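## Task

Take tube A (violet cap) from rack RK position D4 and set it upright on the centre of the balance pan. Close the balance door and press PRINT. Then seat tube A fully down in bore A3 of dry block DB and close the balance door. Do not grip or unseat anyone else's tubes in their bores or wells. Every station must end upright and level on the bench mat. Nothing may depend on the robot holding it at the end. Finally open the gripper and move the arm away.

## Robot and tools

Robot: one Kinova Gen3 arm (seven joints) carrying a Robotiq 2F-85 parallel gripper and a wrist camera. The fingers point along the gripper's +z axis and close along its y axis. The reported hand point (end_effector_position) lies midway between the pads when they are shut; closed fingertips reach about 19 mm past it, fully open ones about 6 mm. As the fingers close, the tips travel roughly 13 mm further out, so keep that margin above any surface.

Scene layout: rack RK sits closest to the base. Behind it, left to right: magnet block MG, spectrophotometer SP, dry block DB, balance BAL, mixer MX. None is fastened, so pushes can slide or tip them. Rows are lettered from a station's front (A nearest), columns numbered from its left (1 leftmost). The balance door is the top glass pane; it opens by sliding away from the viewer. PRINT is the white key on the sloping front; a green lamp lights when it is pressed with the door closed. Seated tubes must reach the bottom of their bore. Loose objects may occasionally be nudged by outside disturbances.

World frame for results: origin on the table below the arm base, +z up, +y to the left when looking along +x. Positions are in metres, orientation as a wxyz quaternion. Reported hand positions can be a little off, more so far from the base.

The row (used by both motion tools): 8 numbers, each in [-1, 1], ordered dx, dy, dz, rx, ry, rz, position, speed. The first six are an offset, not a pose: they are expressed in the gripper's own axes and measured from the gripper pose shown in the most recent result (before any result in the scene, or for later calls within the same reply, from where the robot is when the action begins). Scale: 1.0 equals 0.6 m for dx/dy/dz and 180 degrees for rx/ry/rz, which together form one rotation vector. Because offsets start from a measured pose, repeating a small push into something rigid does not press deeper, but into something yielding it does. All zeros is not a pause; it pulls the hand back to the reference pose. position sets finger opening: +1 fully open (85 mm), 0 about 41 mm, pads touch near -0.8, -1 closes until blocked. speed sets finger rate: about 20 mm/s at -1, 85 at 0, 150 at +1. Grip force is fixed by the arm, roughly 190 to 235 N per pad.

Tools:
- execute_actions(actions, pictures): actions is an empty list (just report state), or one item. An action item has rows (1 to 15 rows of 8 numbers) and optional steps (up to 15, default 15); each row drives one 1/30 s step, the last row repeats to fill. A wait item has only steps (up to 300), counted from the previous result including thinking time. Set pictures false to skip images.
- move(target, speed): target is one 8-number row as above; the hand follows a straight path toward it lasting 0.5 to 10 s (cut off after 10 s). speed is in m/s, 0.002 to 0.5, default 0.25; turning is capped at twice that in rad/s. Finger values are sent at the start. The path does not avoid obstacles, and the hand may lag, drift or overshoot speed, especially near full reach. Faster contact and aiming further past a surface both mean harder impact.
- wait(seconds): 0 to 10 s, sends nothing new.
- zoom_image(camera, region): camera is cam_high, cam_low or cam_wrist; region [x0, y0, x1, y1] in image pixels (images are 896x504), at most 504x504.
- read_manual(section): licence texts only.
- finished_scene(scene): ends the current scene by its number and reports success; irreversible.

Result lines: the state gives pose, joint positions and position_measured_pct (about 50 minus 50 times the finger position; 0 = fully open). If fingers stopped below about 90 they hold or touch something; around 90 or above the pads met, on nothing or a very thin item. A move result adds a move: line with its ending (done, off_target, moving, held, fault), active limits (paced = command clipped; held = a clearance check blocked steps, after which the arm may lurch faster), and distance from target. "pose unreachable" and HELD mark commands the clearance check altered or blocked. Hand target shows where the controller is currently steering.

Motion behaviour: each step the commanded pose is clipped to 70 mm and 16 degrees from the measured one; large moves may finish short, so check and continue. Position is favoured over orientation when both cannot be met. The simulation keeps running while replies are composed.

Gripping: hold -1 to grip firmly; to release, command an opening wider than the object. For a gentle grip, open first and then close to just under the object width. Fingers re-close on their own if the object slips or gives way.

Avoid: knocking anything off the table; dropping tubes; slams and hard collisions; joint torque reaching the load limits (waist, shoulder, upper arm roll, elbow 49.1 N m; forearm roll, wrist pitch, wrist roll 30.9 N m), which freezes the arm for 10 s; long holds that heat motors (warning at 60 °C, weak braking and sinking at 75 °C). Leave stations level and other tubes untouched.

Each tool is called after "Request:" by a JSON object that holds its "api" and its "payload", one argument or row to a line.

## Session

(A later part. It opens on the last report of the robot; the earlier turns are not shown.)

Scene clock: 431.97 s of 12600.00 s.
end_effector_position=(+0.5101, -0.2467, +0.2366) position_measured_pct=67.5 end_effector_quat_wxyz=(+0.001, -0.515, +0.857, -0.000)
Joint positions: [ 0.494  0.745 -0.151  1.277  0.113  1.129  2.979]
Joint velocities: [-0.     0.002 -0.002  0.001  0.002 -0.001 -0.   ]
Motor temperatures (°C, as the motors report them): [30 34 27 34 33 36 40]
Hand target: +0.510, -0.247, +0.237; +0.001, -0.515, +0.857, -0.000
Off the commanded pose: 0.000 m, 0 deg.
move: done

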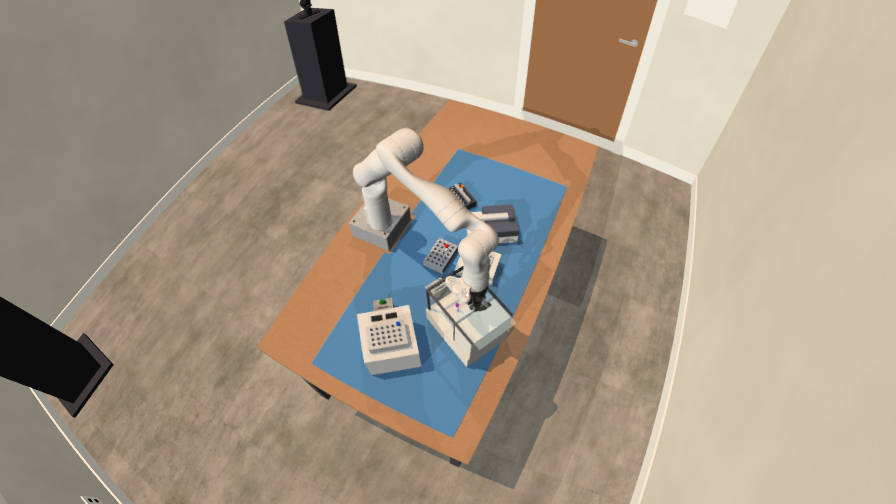

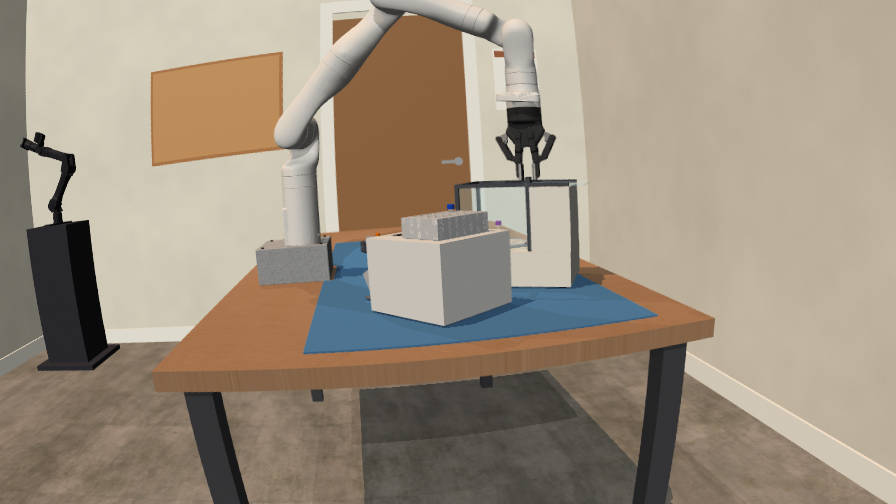

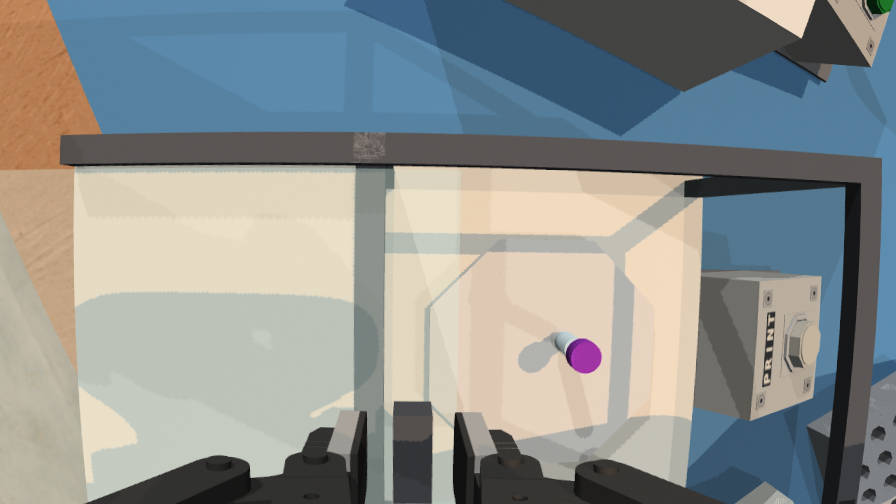

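Request:
{"api": "move", "payload": {
  "target": [0,0,0,0,0,0,-0.68,0]
}}

Request:
{"api": "move", "payload": {
  "target": [0,0.19,0,0,0,0,-0.68,0],
  "speed": 0.05
}}

Scene clock: 435.17 s of 12600.00 s.
end_effector_position=(+0.5098, -0.2464, +0.2366) position_measured_pct=81.3 end_effector_quat_wxyz=(+0.000, -0.515, +0.857, -0.000)
Joint positions: [ 0.494  0.745 -0.151  1.278  0.113  1.129  2.98 ]
Joint velocities: [-0.     0.     0.001  0.     0.001  0.     0.   ]
Motor temperatures (°C, as the motors report them): [30 34 27 34 33 36 40]
Hand target: +0.510, -0.247, +0.237; +0.001, -0.515, +0.857, -0.000
Off the commanded pose: 0.000 m, 0 deg.
move: done

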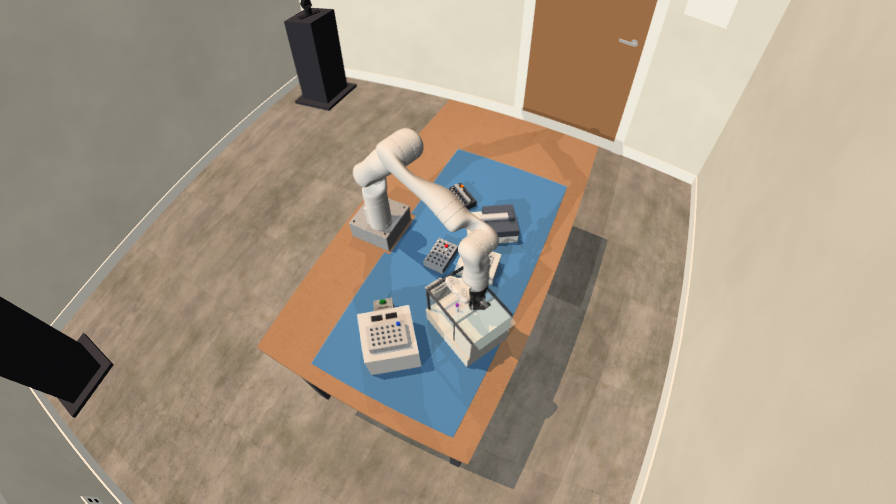

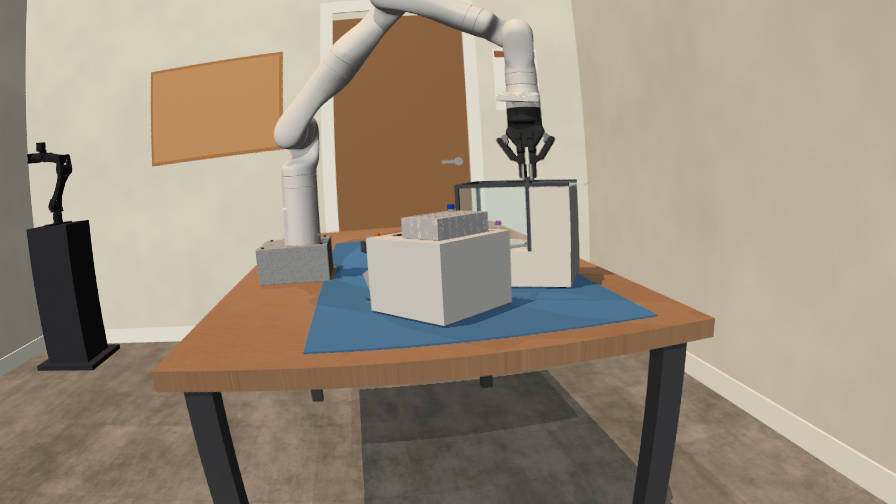

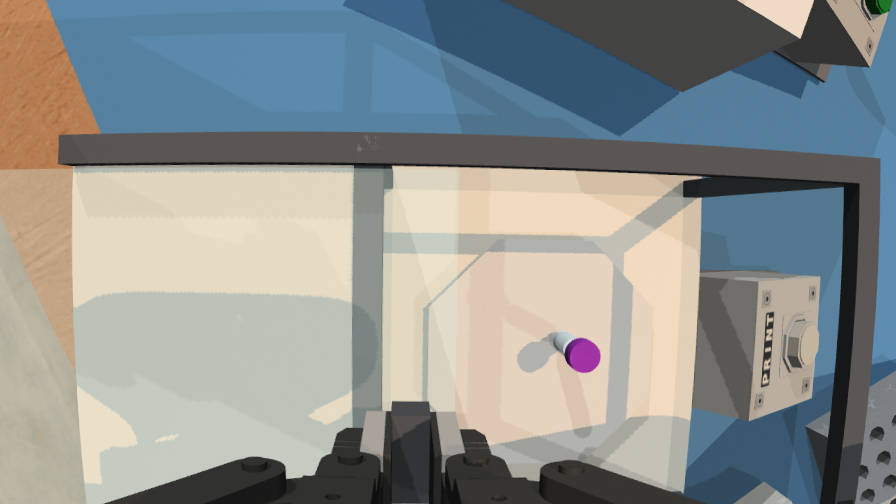

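Scene clock: 437.77 s of 12600.00 s.
end_effector_position=(+0.4092, -0.1942, +0.2362) position_measured_pct=81.3 end_effector_quat_wxyz=(+0.000, -0.515, +0.857, -0.001)
Joint positions: [ 0.511  0.516 -0.169  1.721  0.106  0.915  2.944]
Joint velocities: [ 0.    -0.003 -0.     0.006 -0.002 -0.003  0.   ]
Motor temperatures (°C, as the motors report them): [30 34 27 34 33 36 40]
Hand target: +0.409, -0.193, +0.236; +0.000, -0.515, +0.857, -0.000
Off the commanded pose: 0.001 m, 0 deg.
move: done

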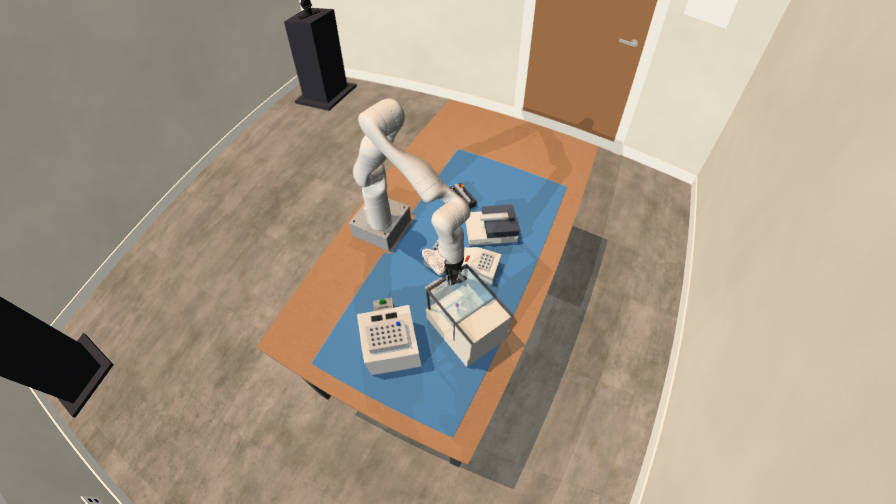

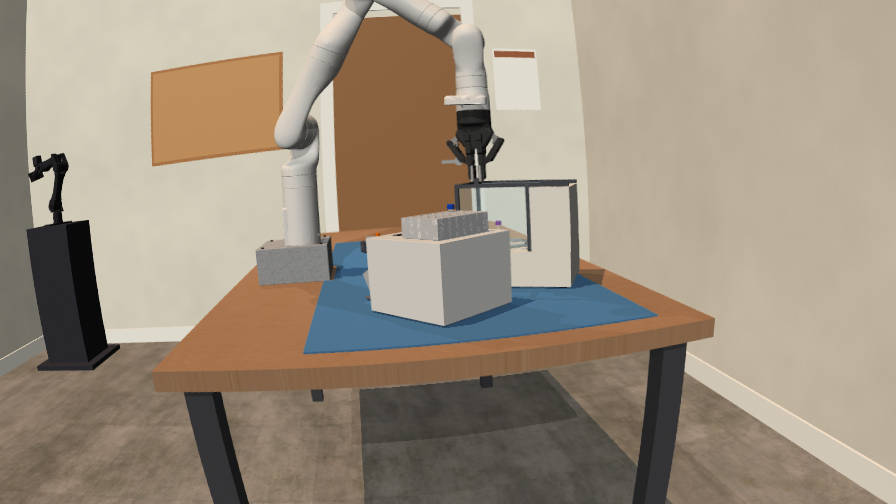

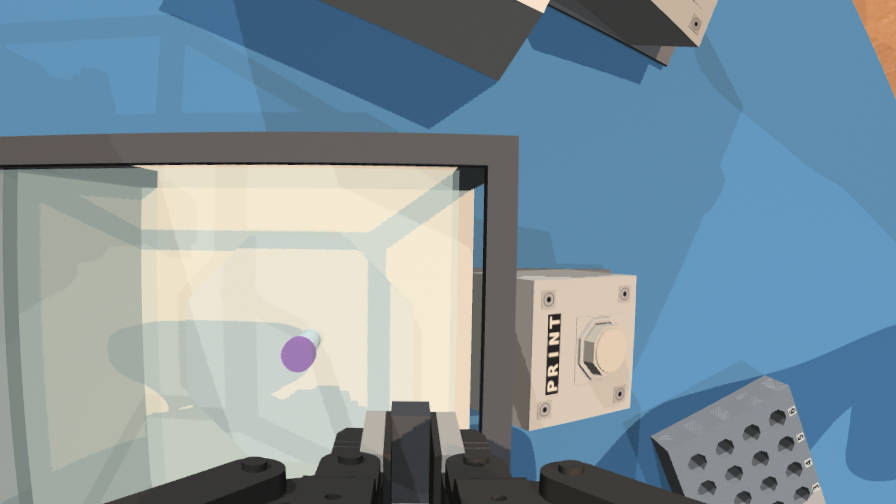

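Request:
{"api": "move", "payload": {
  "target": [0,0.012,0,0,0,0,-0.68,0],
  "speed": 0.01
}}

Scene clock: 442.33 s of 12600.00 s.
end_effector_position=(+0.4034, -0.1913, +0.2362) position_measured_pct=81.3 end_effector_quat_wxyz=(+0.001, -0.515, +0.857, -0.002)
Joint positions: [ 0.511  0.503 -0.171  1.745  0.106  0.903  2.942]
Joint velocities: [ 0.    -0.002 -0.001  0.002  0.    -0.001  0.   ]
Motor temperatures (°C, as the motors report them): [30 34 27 34 33 36 40]
Hand target: +0.403, -0.191, +0.236; +0.000, -0.515, +0.857, -0.001
Off the commanded pose: 0.001 m, 0 deg.
move: done

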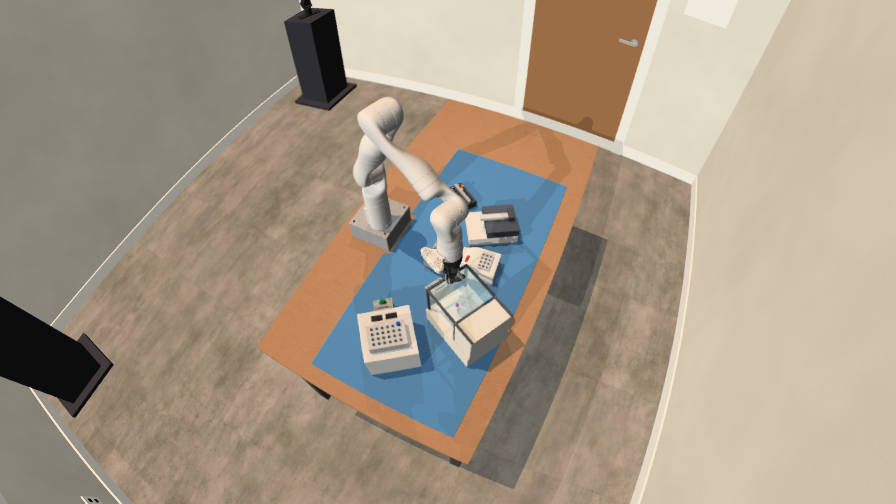

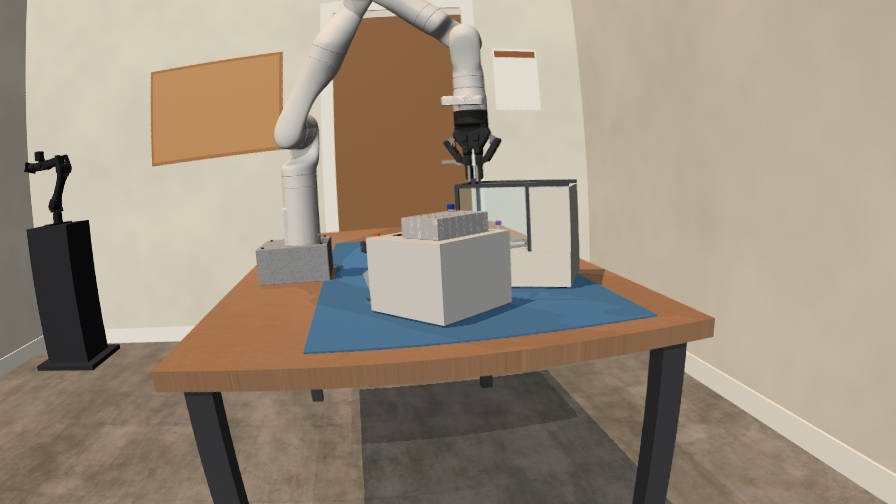

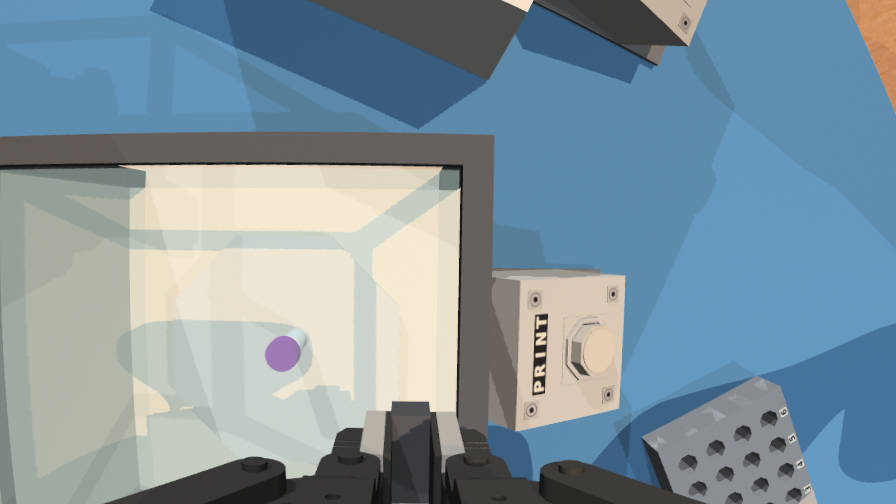

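Request:
{"api": "move", "payload": {
  "target": [0,0.006,0,0,0,0,-0.68,0],
  "speed": 0.005
}}

Scene clock: 448.97 s of 12600.00 s.
end_effector_position=(+0.4025, -0.1909, +0.2362) position_measured_pct=81.3 end_effector_quat_wxyz=(+0.002, -0.515, +0.857, -0.004)
Joint positions: [ 0.512  0.497 -0.171  1.754  0.107  0.893  2.941]
Joint velocities: [ 0.    -0.001 -0.001  0.    -0.    -0.    -0.001]
Motor temperatures (°C, as the motors report them): [30 34 27 34 33 36 40]
Hand target: +0.400, -0.190, +0.236; +0.001, -0.515, +0.857, -0.002
Off the commanded pose: 0.003 m, 0 deg.
move: done

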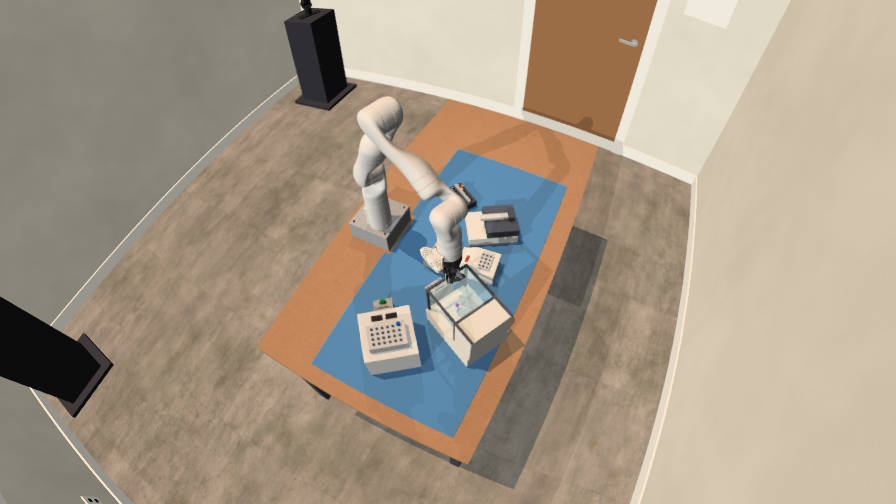

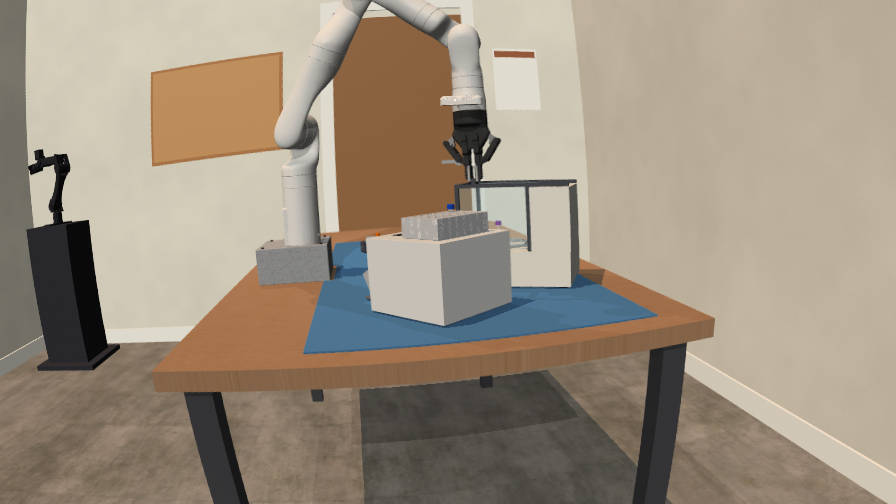

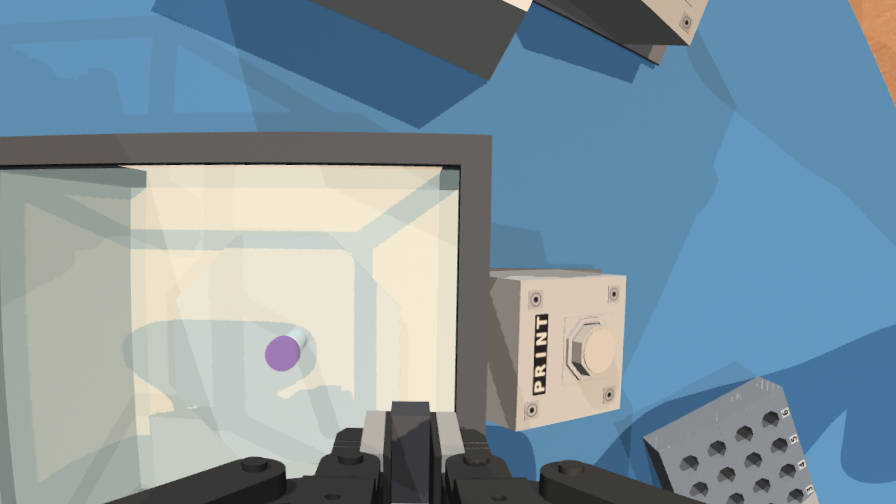

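Request:
{"api": "move", "payload": {
  "target": [0,-0.003,0,0,0,0,-0.6,-0.5],
  "speed": 0.01
}}

Request:
{"api": "move", "payload": {
  "target": [0,0,-0.08,0,0,0,-0.6,0],
  "speed": 0.1
}}

Scene clock: 454.77 s of 12600.00 s.
end_effector_position=(+0.4034, -0.1914, +0.2361) position_measured_pct=80.2 end_effector_quat_wxyz=(+0.002, -0.515, +0.857, -0.003)
Joint positions: [ 0.512  0.5   -0.171  1.749  0.107  0.897  2.942]
Joint velocities: [-0.     0.001 -0.    -0.003  0.    -0.001  0.   ]
Motor temperatures (°C, as the motors report them): [30 34 27 34 33 36 40]
Hand target: +0.404, -0.192, +0.236; +0.002, -0.515, +0.857, -0.004
Off the commanded pose: 0.001 m, 0 deg.
move: done

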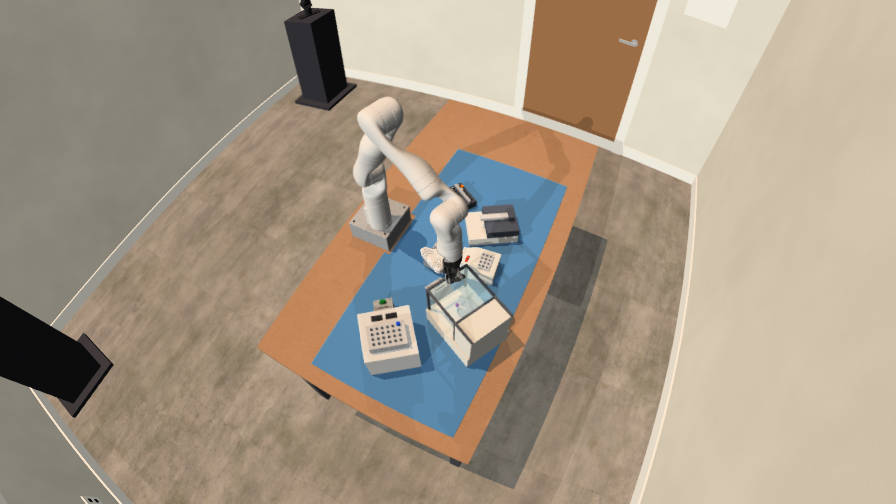

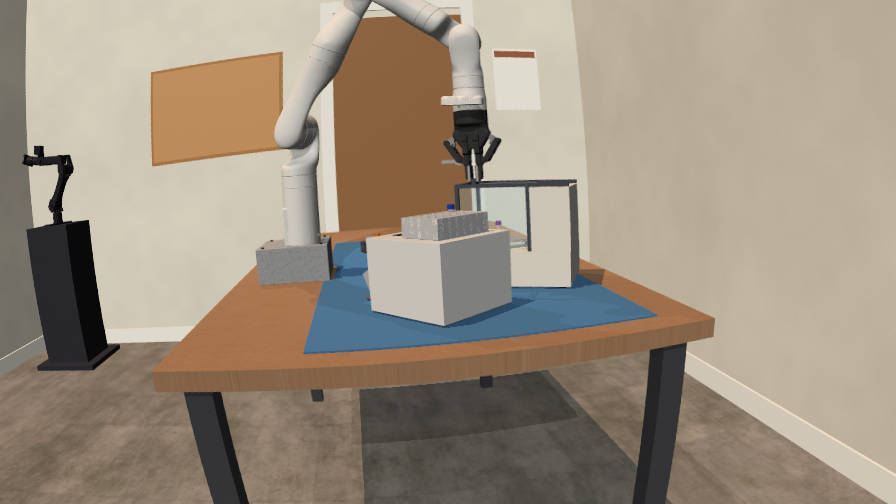

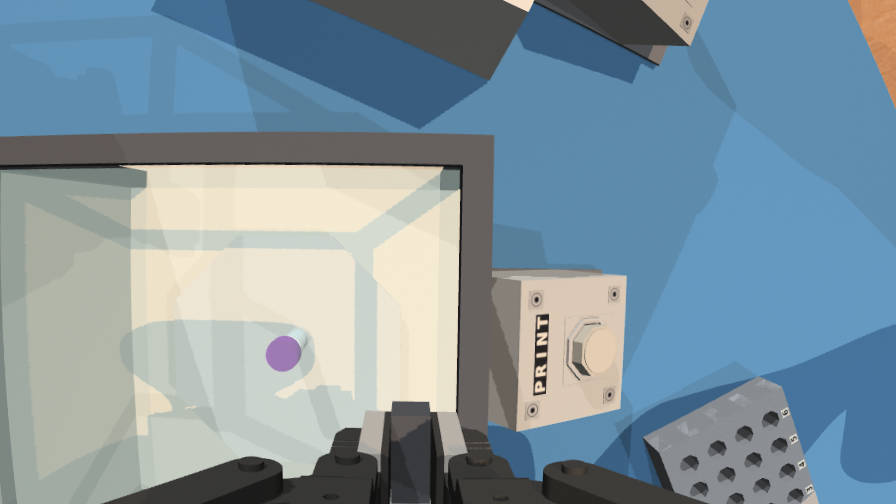

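Scene clock: 455.63 s of 12600.00 s.
end_effector_position=(+0.4030, -0.1911, +0.2838) position_measured_pct=80.2 end_effector_quat_wxyz=(+0.002, -0.515, +0.857, -0.003)
Joint positions: [ 0.517  0.435 -0.177  1.678  0.088  1.033  2.958]
Joint velocities: [ 0.    -0.003 -0.001 -0.004  0.     0.004  0.001]
Motor temperatures (°C, as the motors report them): [30 34 27 34 33 36 40]
Hand target: +0.403, -0.191, +0.284; +0.002, -0.515, +0.857, -0.003
Off the commanded pose: 0.000 m, 0 deg.
move: done

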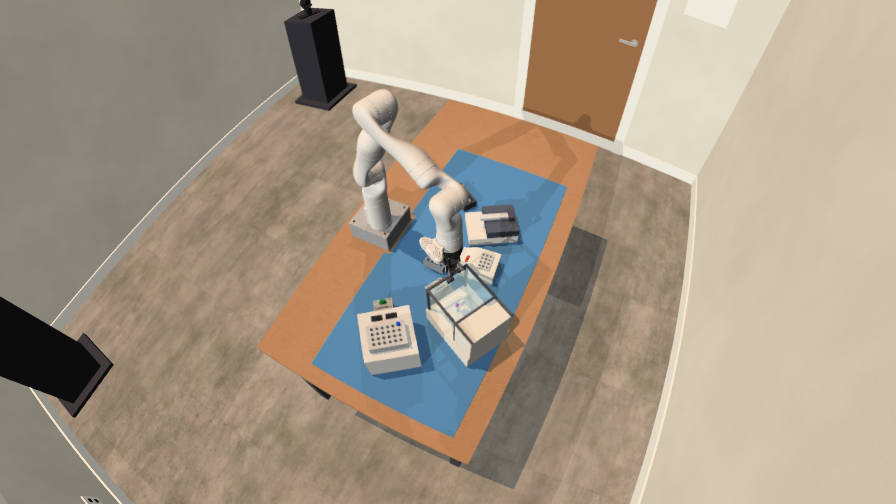

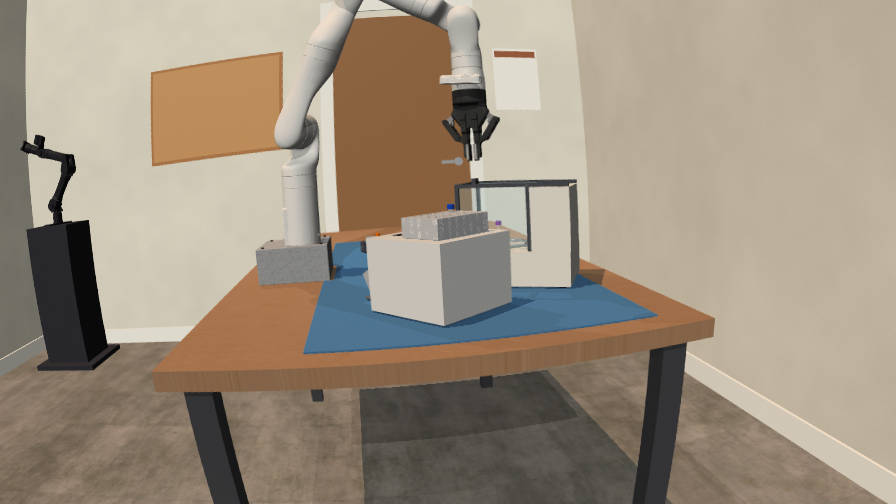

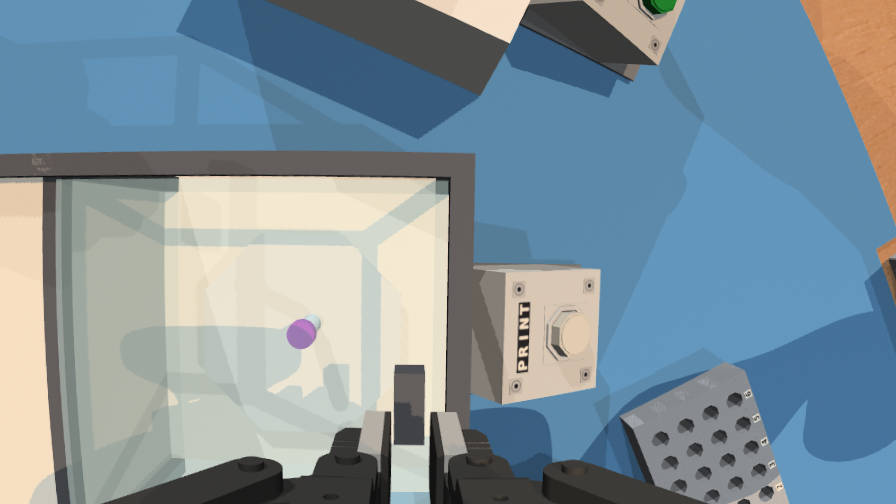

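Request:
{"api": "move", "payload": {
  "target": [0,0.15,0.1,0,0,0,-1,0],
  "speed": 0.15
}}

Scene clock: 468.13 s of 12600.00 s.
end_effector_position=(+0.3237, -0.1496, +0.2229) position_measured_pct=91.7 end_effector_quat_wxyz=(+0.001, -0.515, +0.857, -0.003)
Joint positions: [ 0.514  0.359 -0.185  2.055  0.1    0.732  2.912]
Joint velocities: [-0.001 -0.003  0.001  0.005  0.001 -0.006 -0.002]
Motor temperatures (°C, as the motors report them): [30 34 27 34 33 36 40]
Hand target: +0.324, -0.150, +0.223; +0.002, -0.515, +0.857, -0.003
Off the commanded pose: 0.001 m, 0 deg.
move: done

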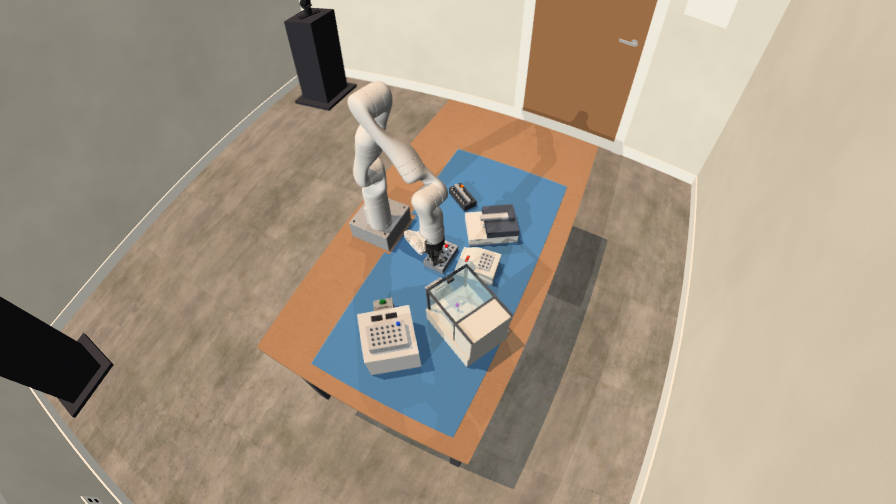

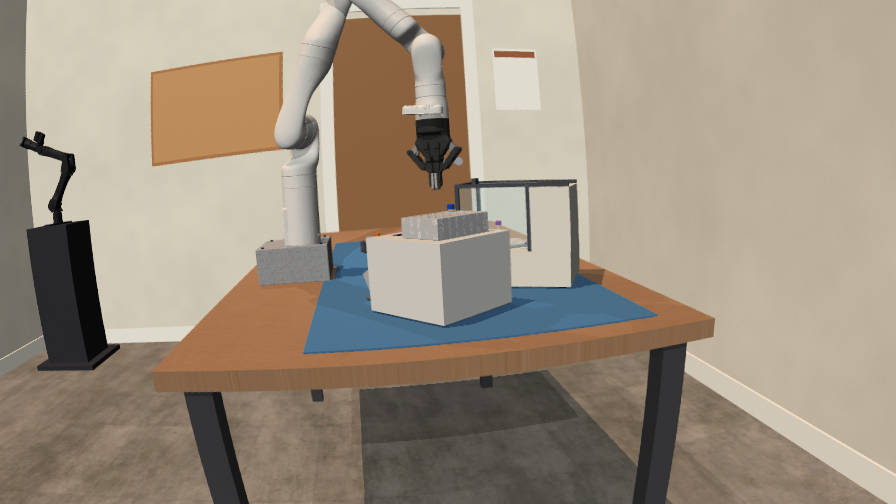

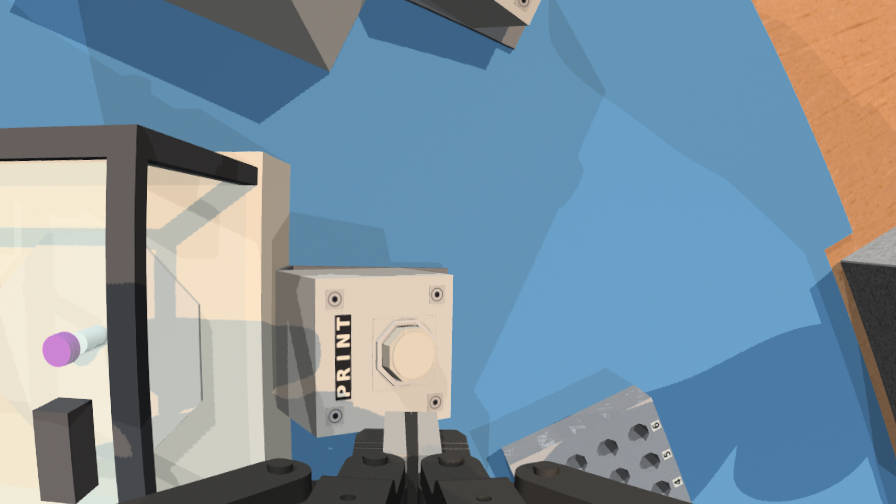

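Request:
{"api": "move", "payload": {
  "target": [-0.004,0,0.12,0,0,0.5,-1,0],
  "speed": 0.15
}}

Scene clock: 486.83 s of 12600.00 s.
end_effector_position=(+0.3255, -0.1478, +0.1512) position_measured_pct=91.7 end_effector_quat_wxyz=(+0.003, +0.242, +0.970, -0.001)
Joint positions: [ 0.2    0.527  0.22   2.142 -0.233  0.49   1.672]
Joint velocities: [-0.004  0.002 -0.     0.    -0.002 -0.002 -0.007]
Motor temperatures (°C, as the motors report them): [30 34 27 34 33 36 40]
Hand target: +0.326, -0.148, +0.151; +0.003, +0.242, +0.970, -0.001
Off the commanded pose: 0.000 m, 0 deg.
move: done

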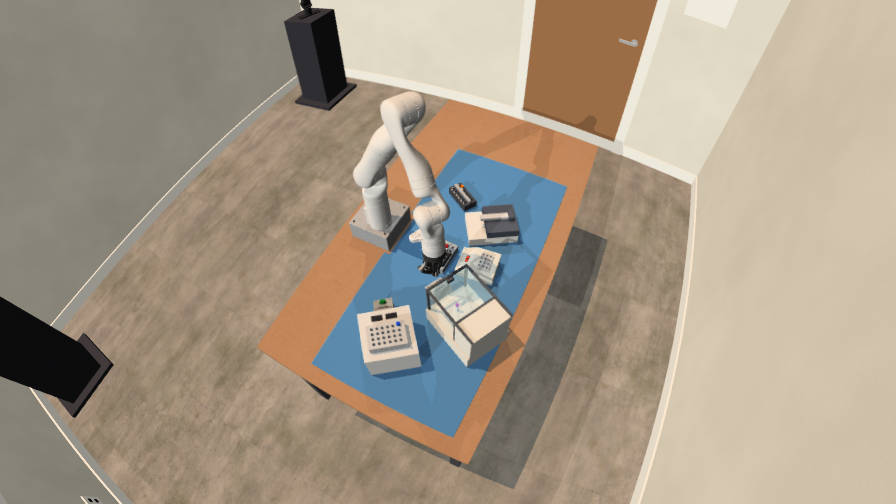

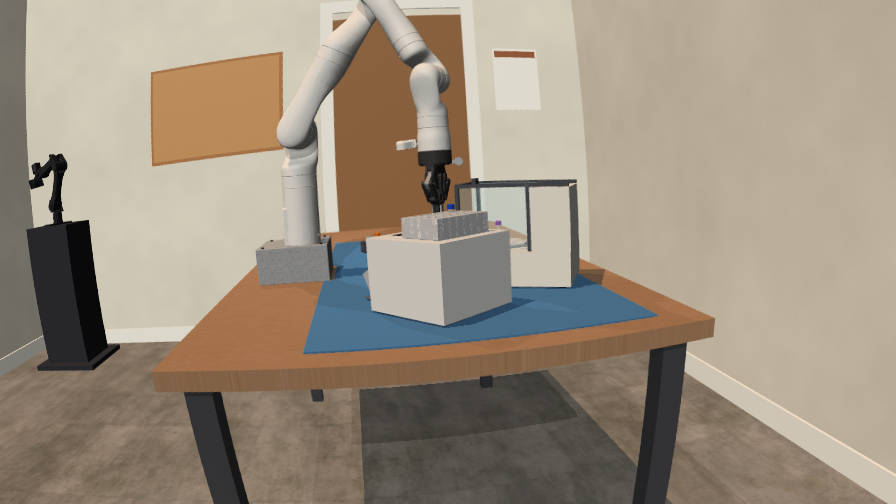

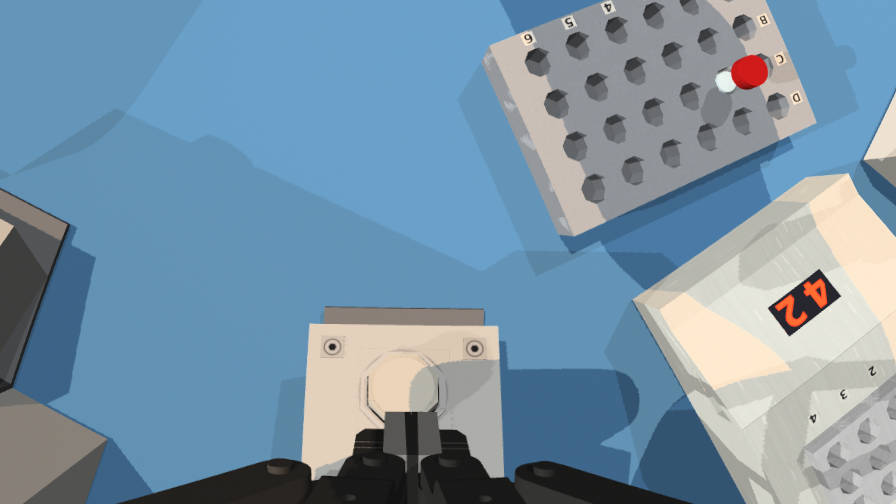

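Request:
{"api": "move", "payload": {
  "target": [0,-0.005,0.085,0,0,0,-1,0],
  "speed": 0.08
}}

Scene clock: 491.03 s of 12600.00 s.
end_effector_position=(+0.3250, -0.1506, +0.1009) position_measured_pct=91.7 end_effector_quat_wxyz=(+0.004, +0.241, +0.970, -0.001)
Joint positions: [ 0.262  0.655  0.149  2.168 -0.28   0.331  1.722]
Joint velocities: [ 0.004  0.    -0.003  0.001 -0.002 -0.002  0.003]
Motor temperatures (°C, as the motors report them): [30 34 27 34 33 36 40]
Hand target: +0.325, -0.151, +0.100; +0.003, +0.242, +0.970, -0.001
Off the commanded pose: 0.001 m, 0 deg.
move: done

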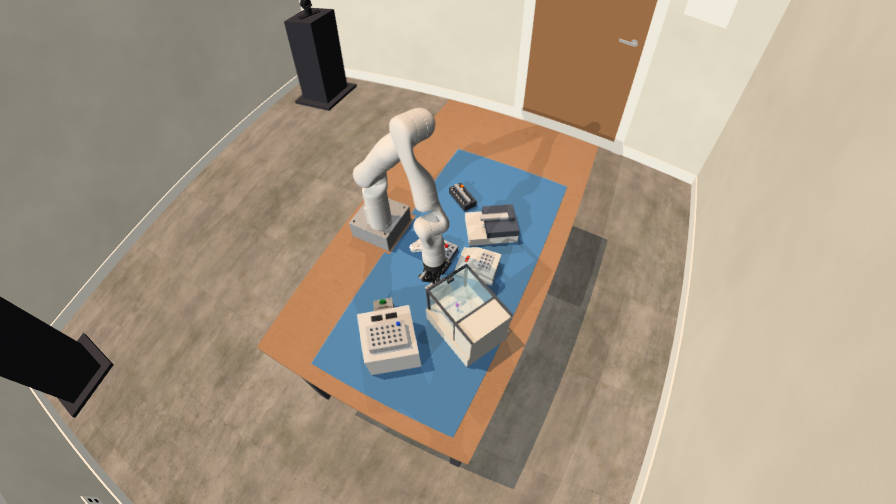

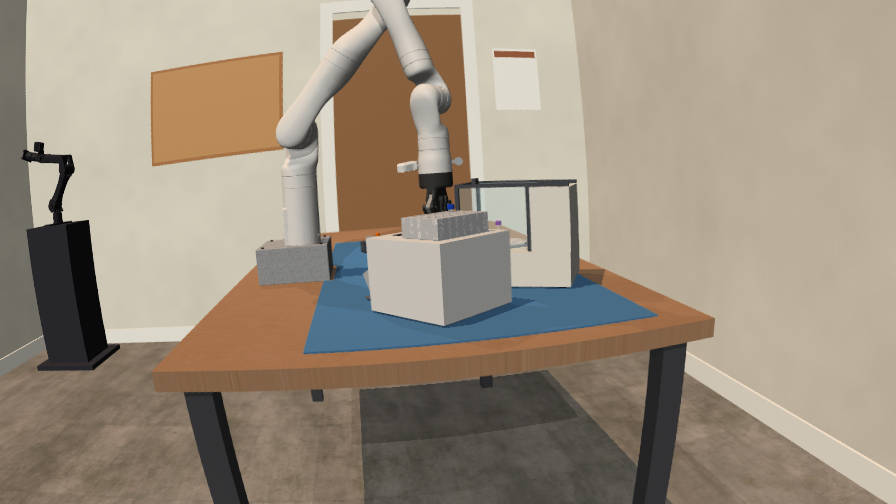

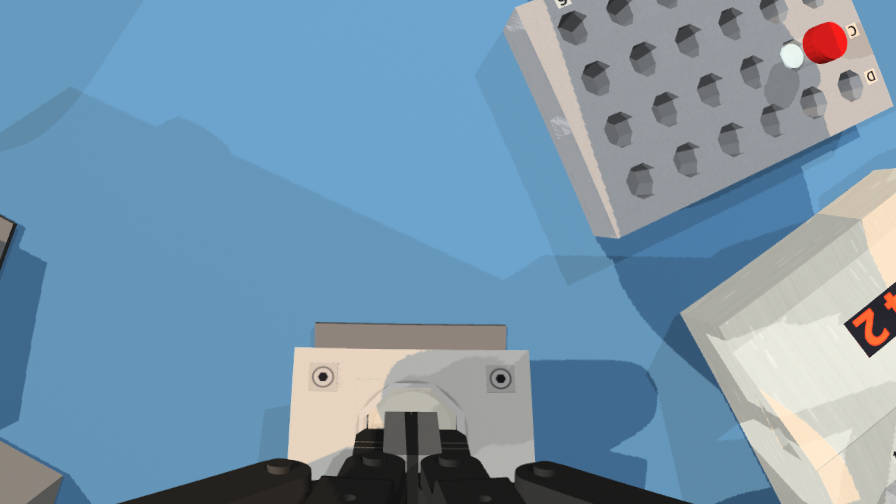

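Request:
{"api": "move", "payload": {
  "target": [0,0,0.03,0,0,0,-1,0],
  "speed": 0.01
}}

Scene clock: 497.43 s of 12600.00 s.
end_effector_position=(+0.3257, -0.1508, +0.0920) position_measured_pct=91.7 end_effector_quat_wxyz=(+0.009, +0.243, +0.970, +0.000)
Joint positions: [ 0.282  0.676  0.127  2.177 -0.292  0.288  1.733]
Joint velocities: [ 0.001 -0.001 -0.001  0.005  0.     0.004  0.   ]
Motor temperatures (°C, as the motors report them): [30 34 27 34 33 36 40]
Hand target: +0.325, -0.151, +0.083; +0.004, +0.241, +0.970, -0.001
Off the commanded pose: 0.009 m, 1 deg.
move: off_target

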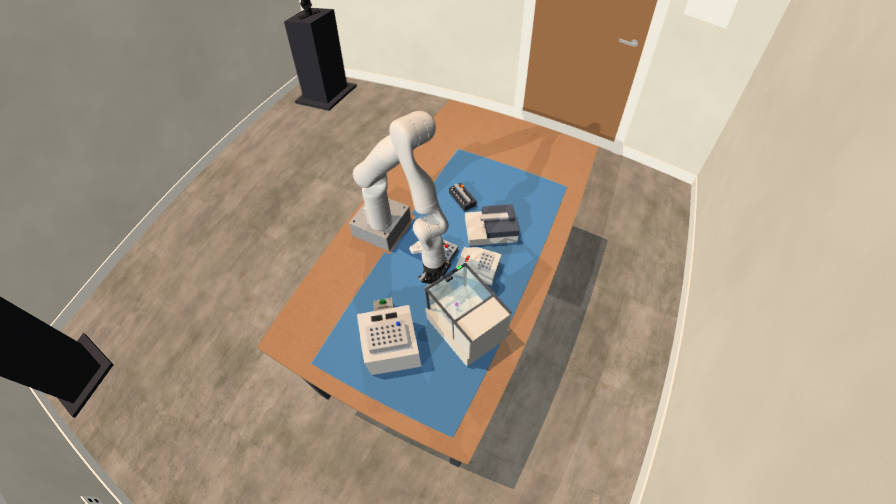

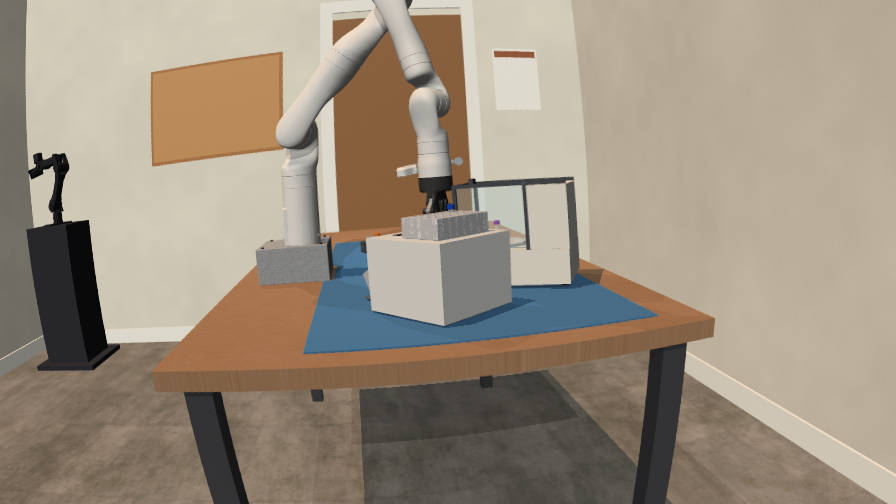

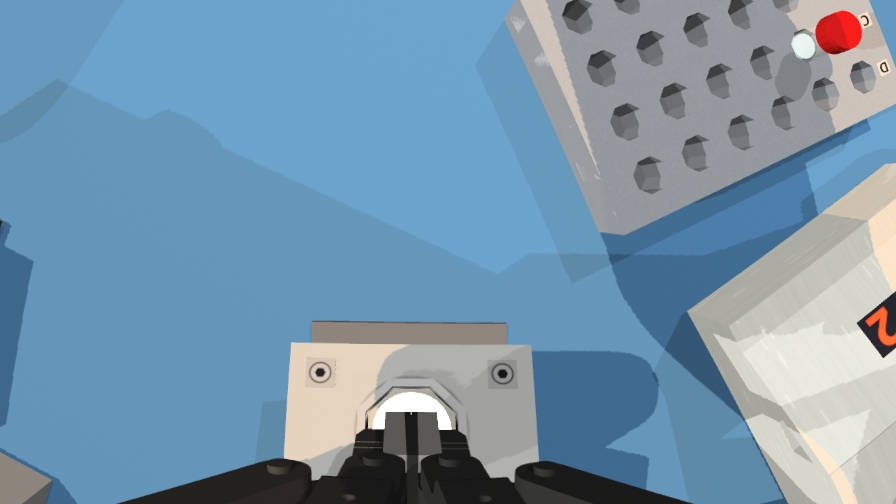

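The balance seems to be tipping; lift off now.

Request:
{"api": "move", "payload": {
  "target": [0,0,-0.05,0,0,0,-1,0],
  "speed": 0.03
}}

Scene clock: 501.80 s of 12600.00 s.
end_effector_position=(+0.3249, -0.1507, +0.1217) position_measured_pct=91.7 end_effector_quat_wxyz=(+0.009, +0.243, +0.970, +0.001)
Joint positions: [ 0.249  0.597  0.171  2.168 -0.269  0.38   1.713]
Joint velocities: [-0.003 -0.005  0.001  0.001  0.001  0.001 -0.002]
Motor temperatures (°C, as the motors report them): [30 34 27 34 33 36 40]
Hand target: +0.325, -0.151, +0.122; +0.009, +0.243, +0.970, +0.001
Off the commanded pose: 0.000 m, 0 deg.
move: done

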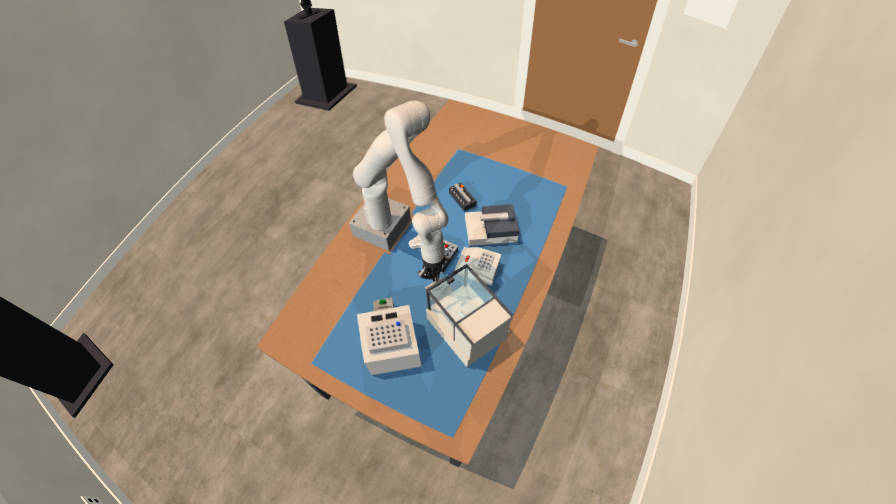

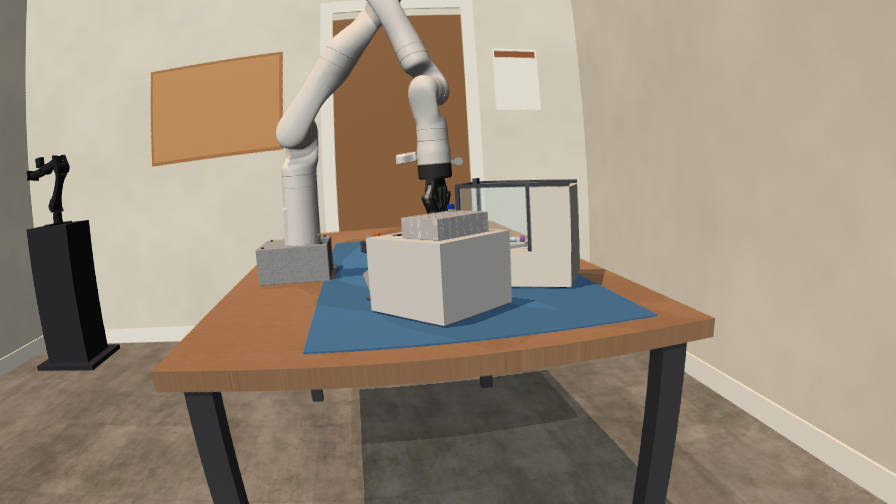

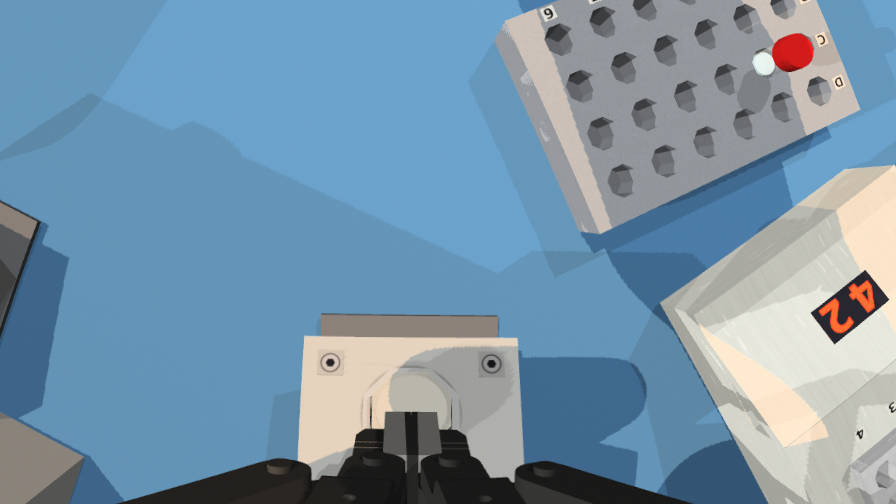

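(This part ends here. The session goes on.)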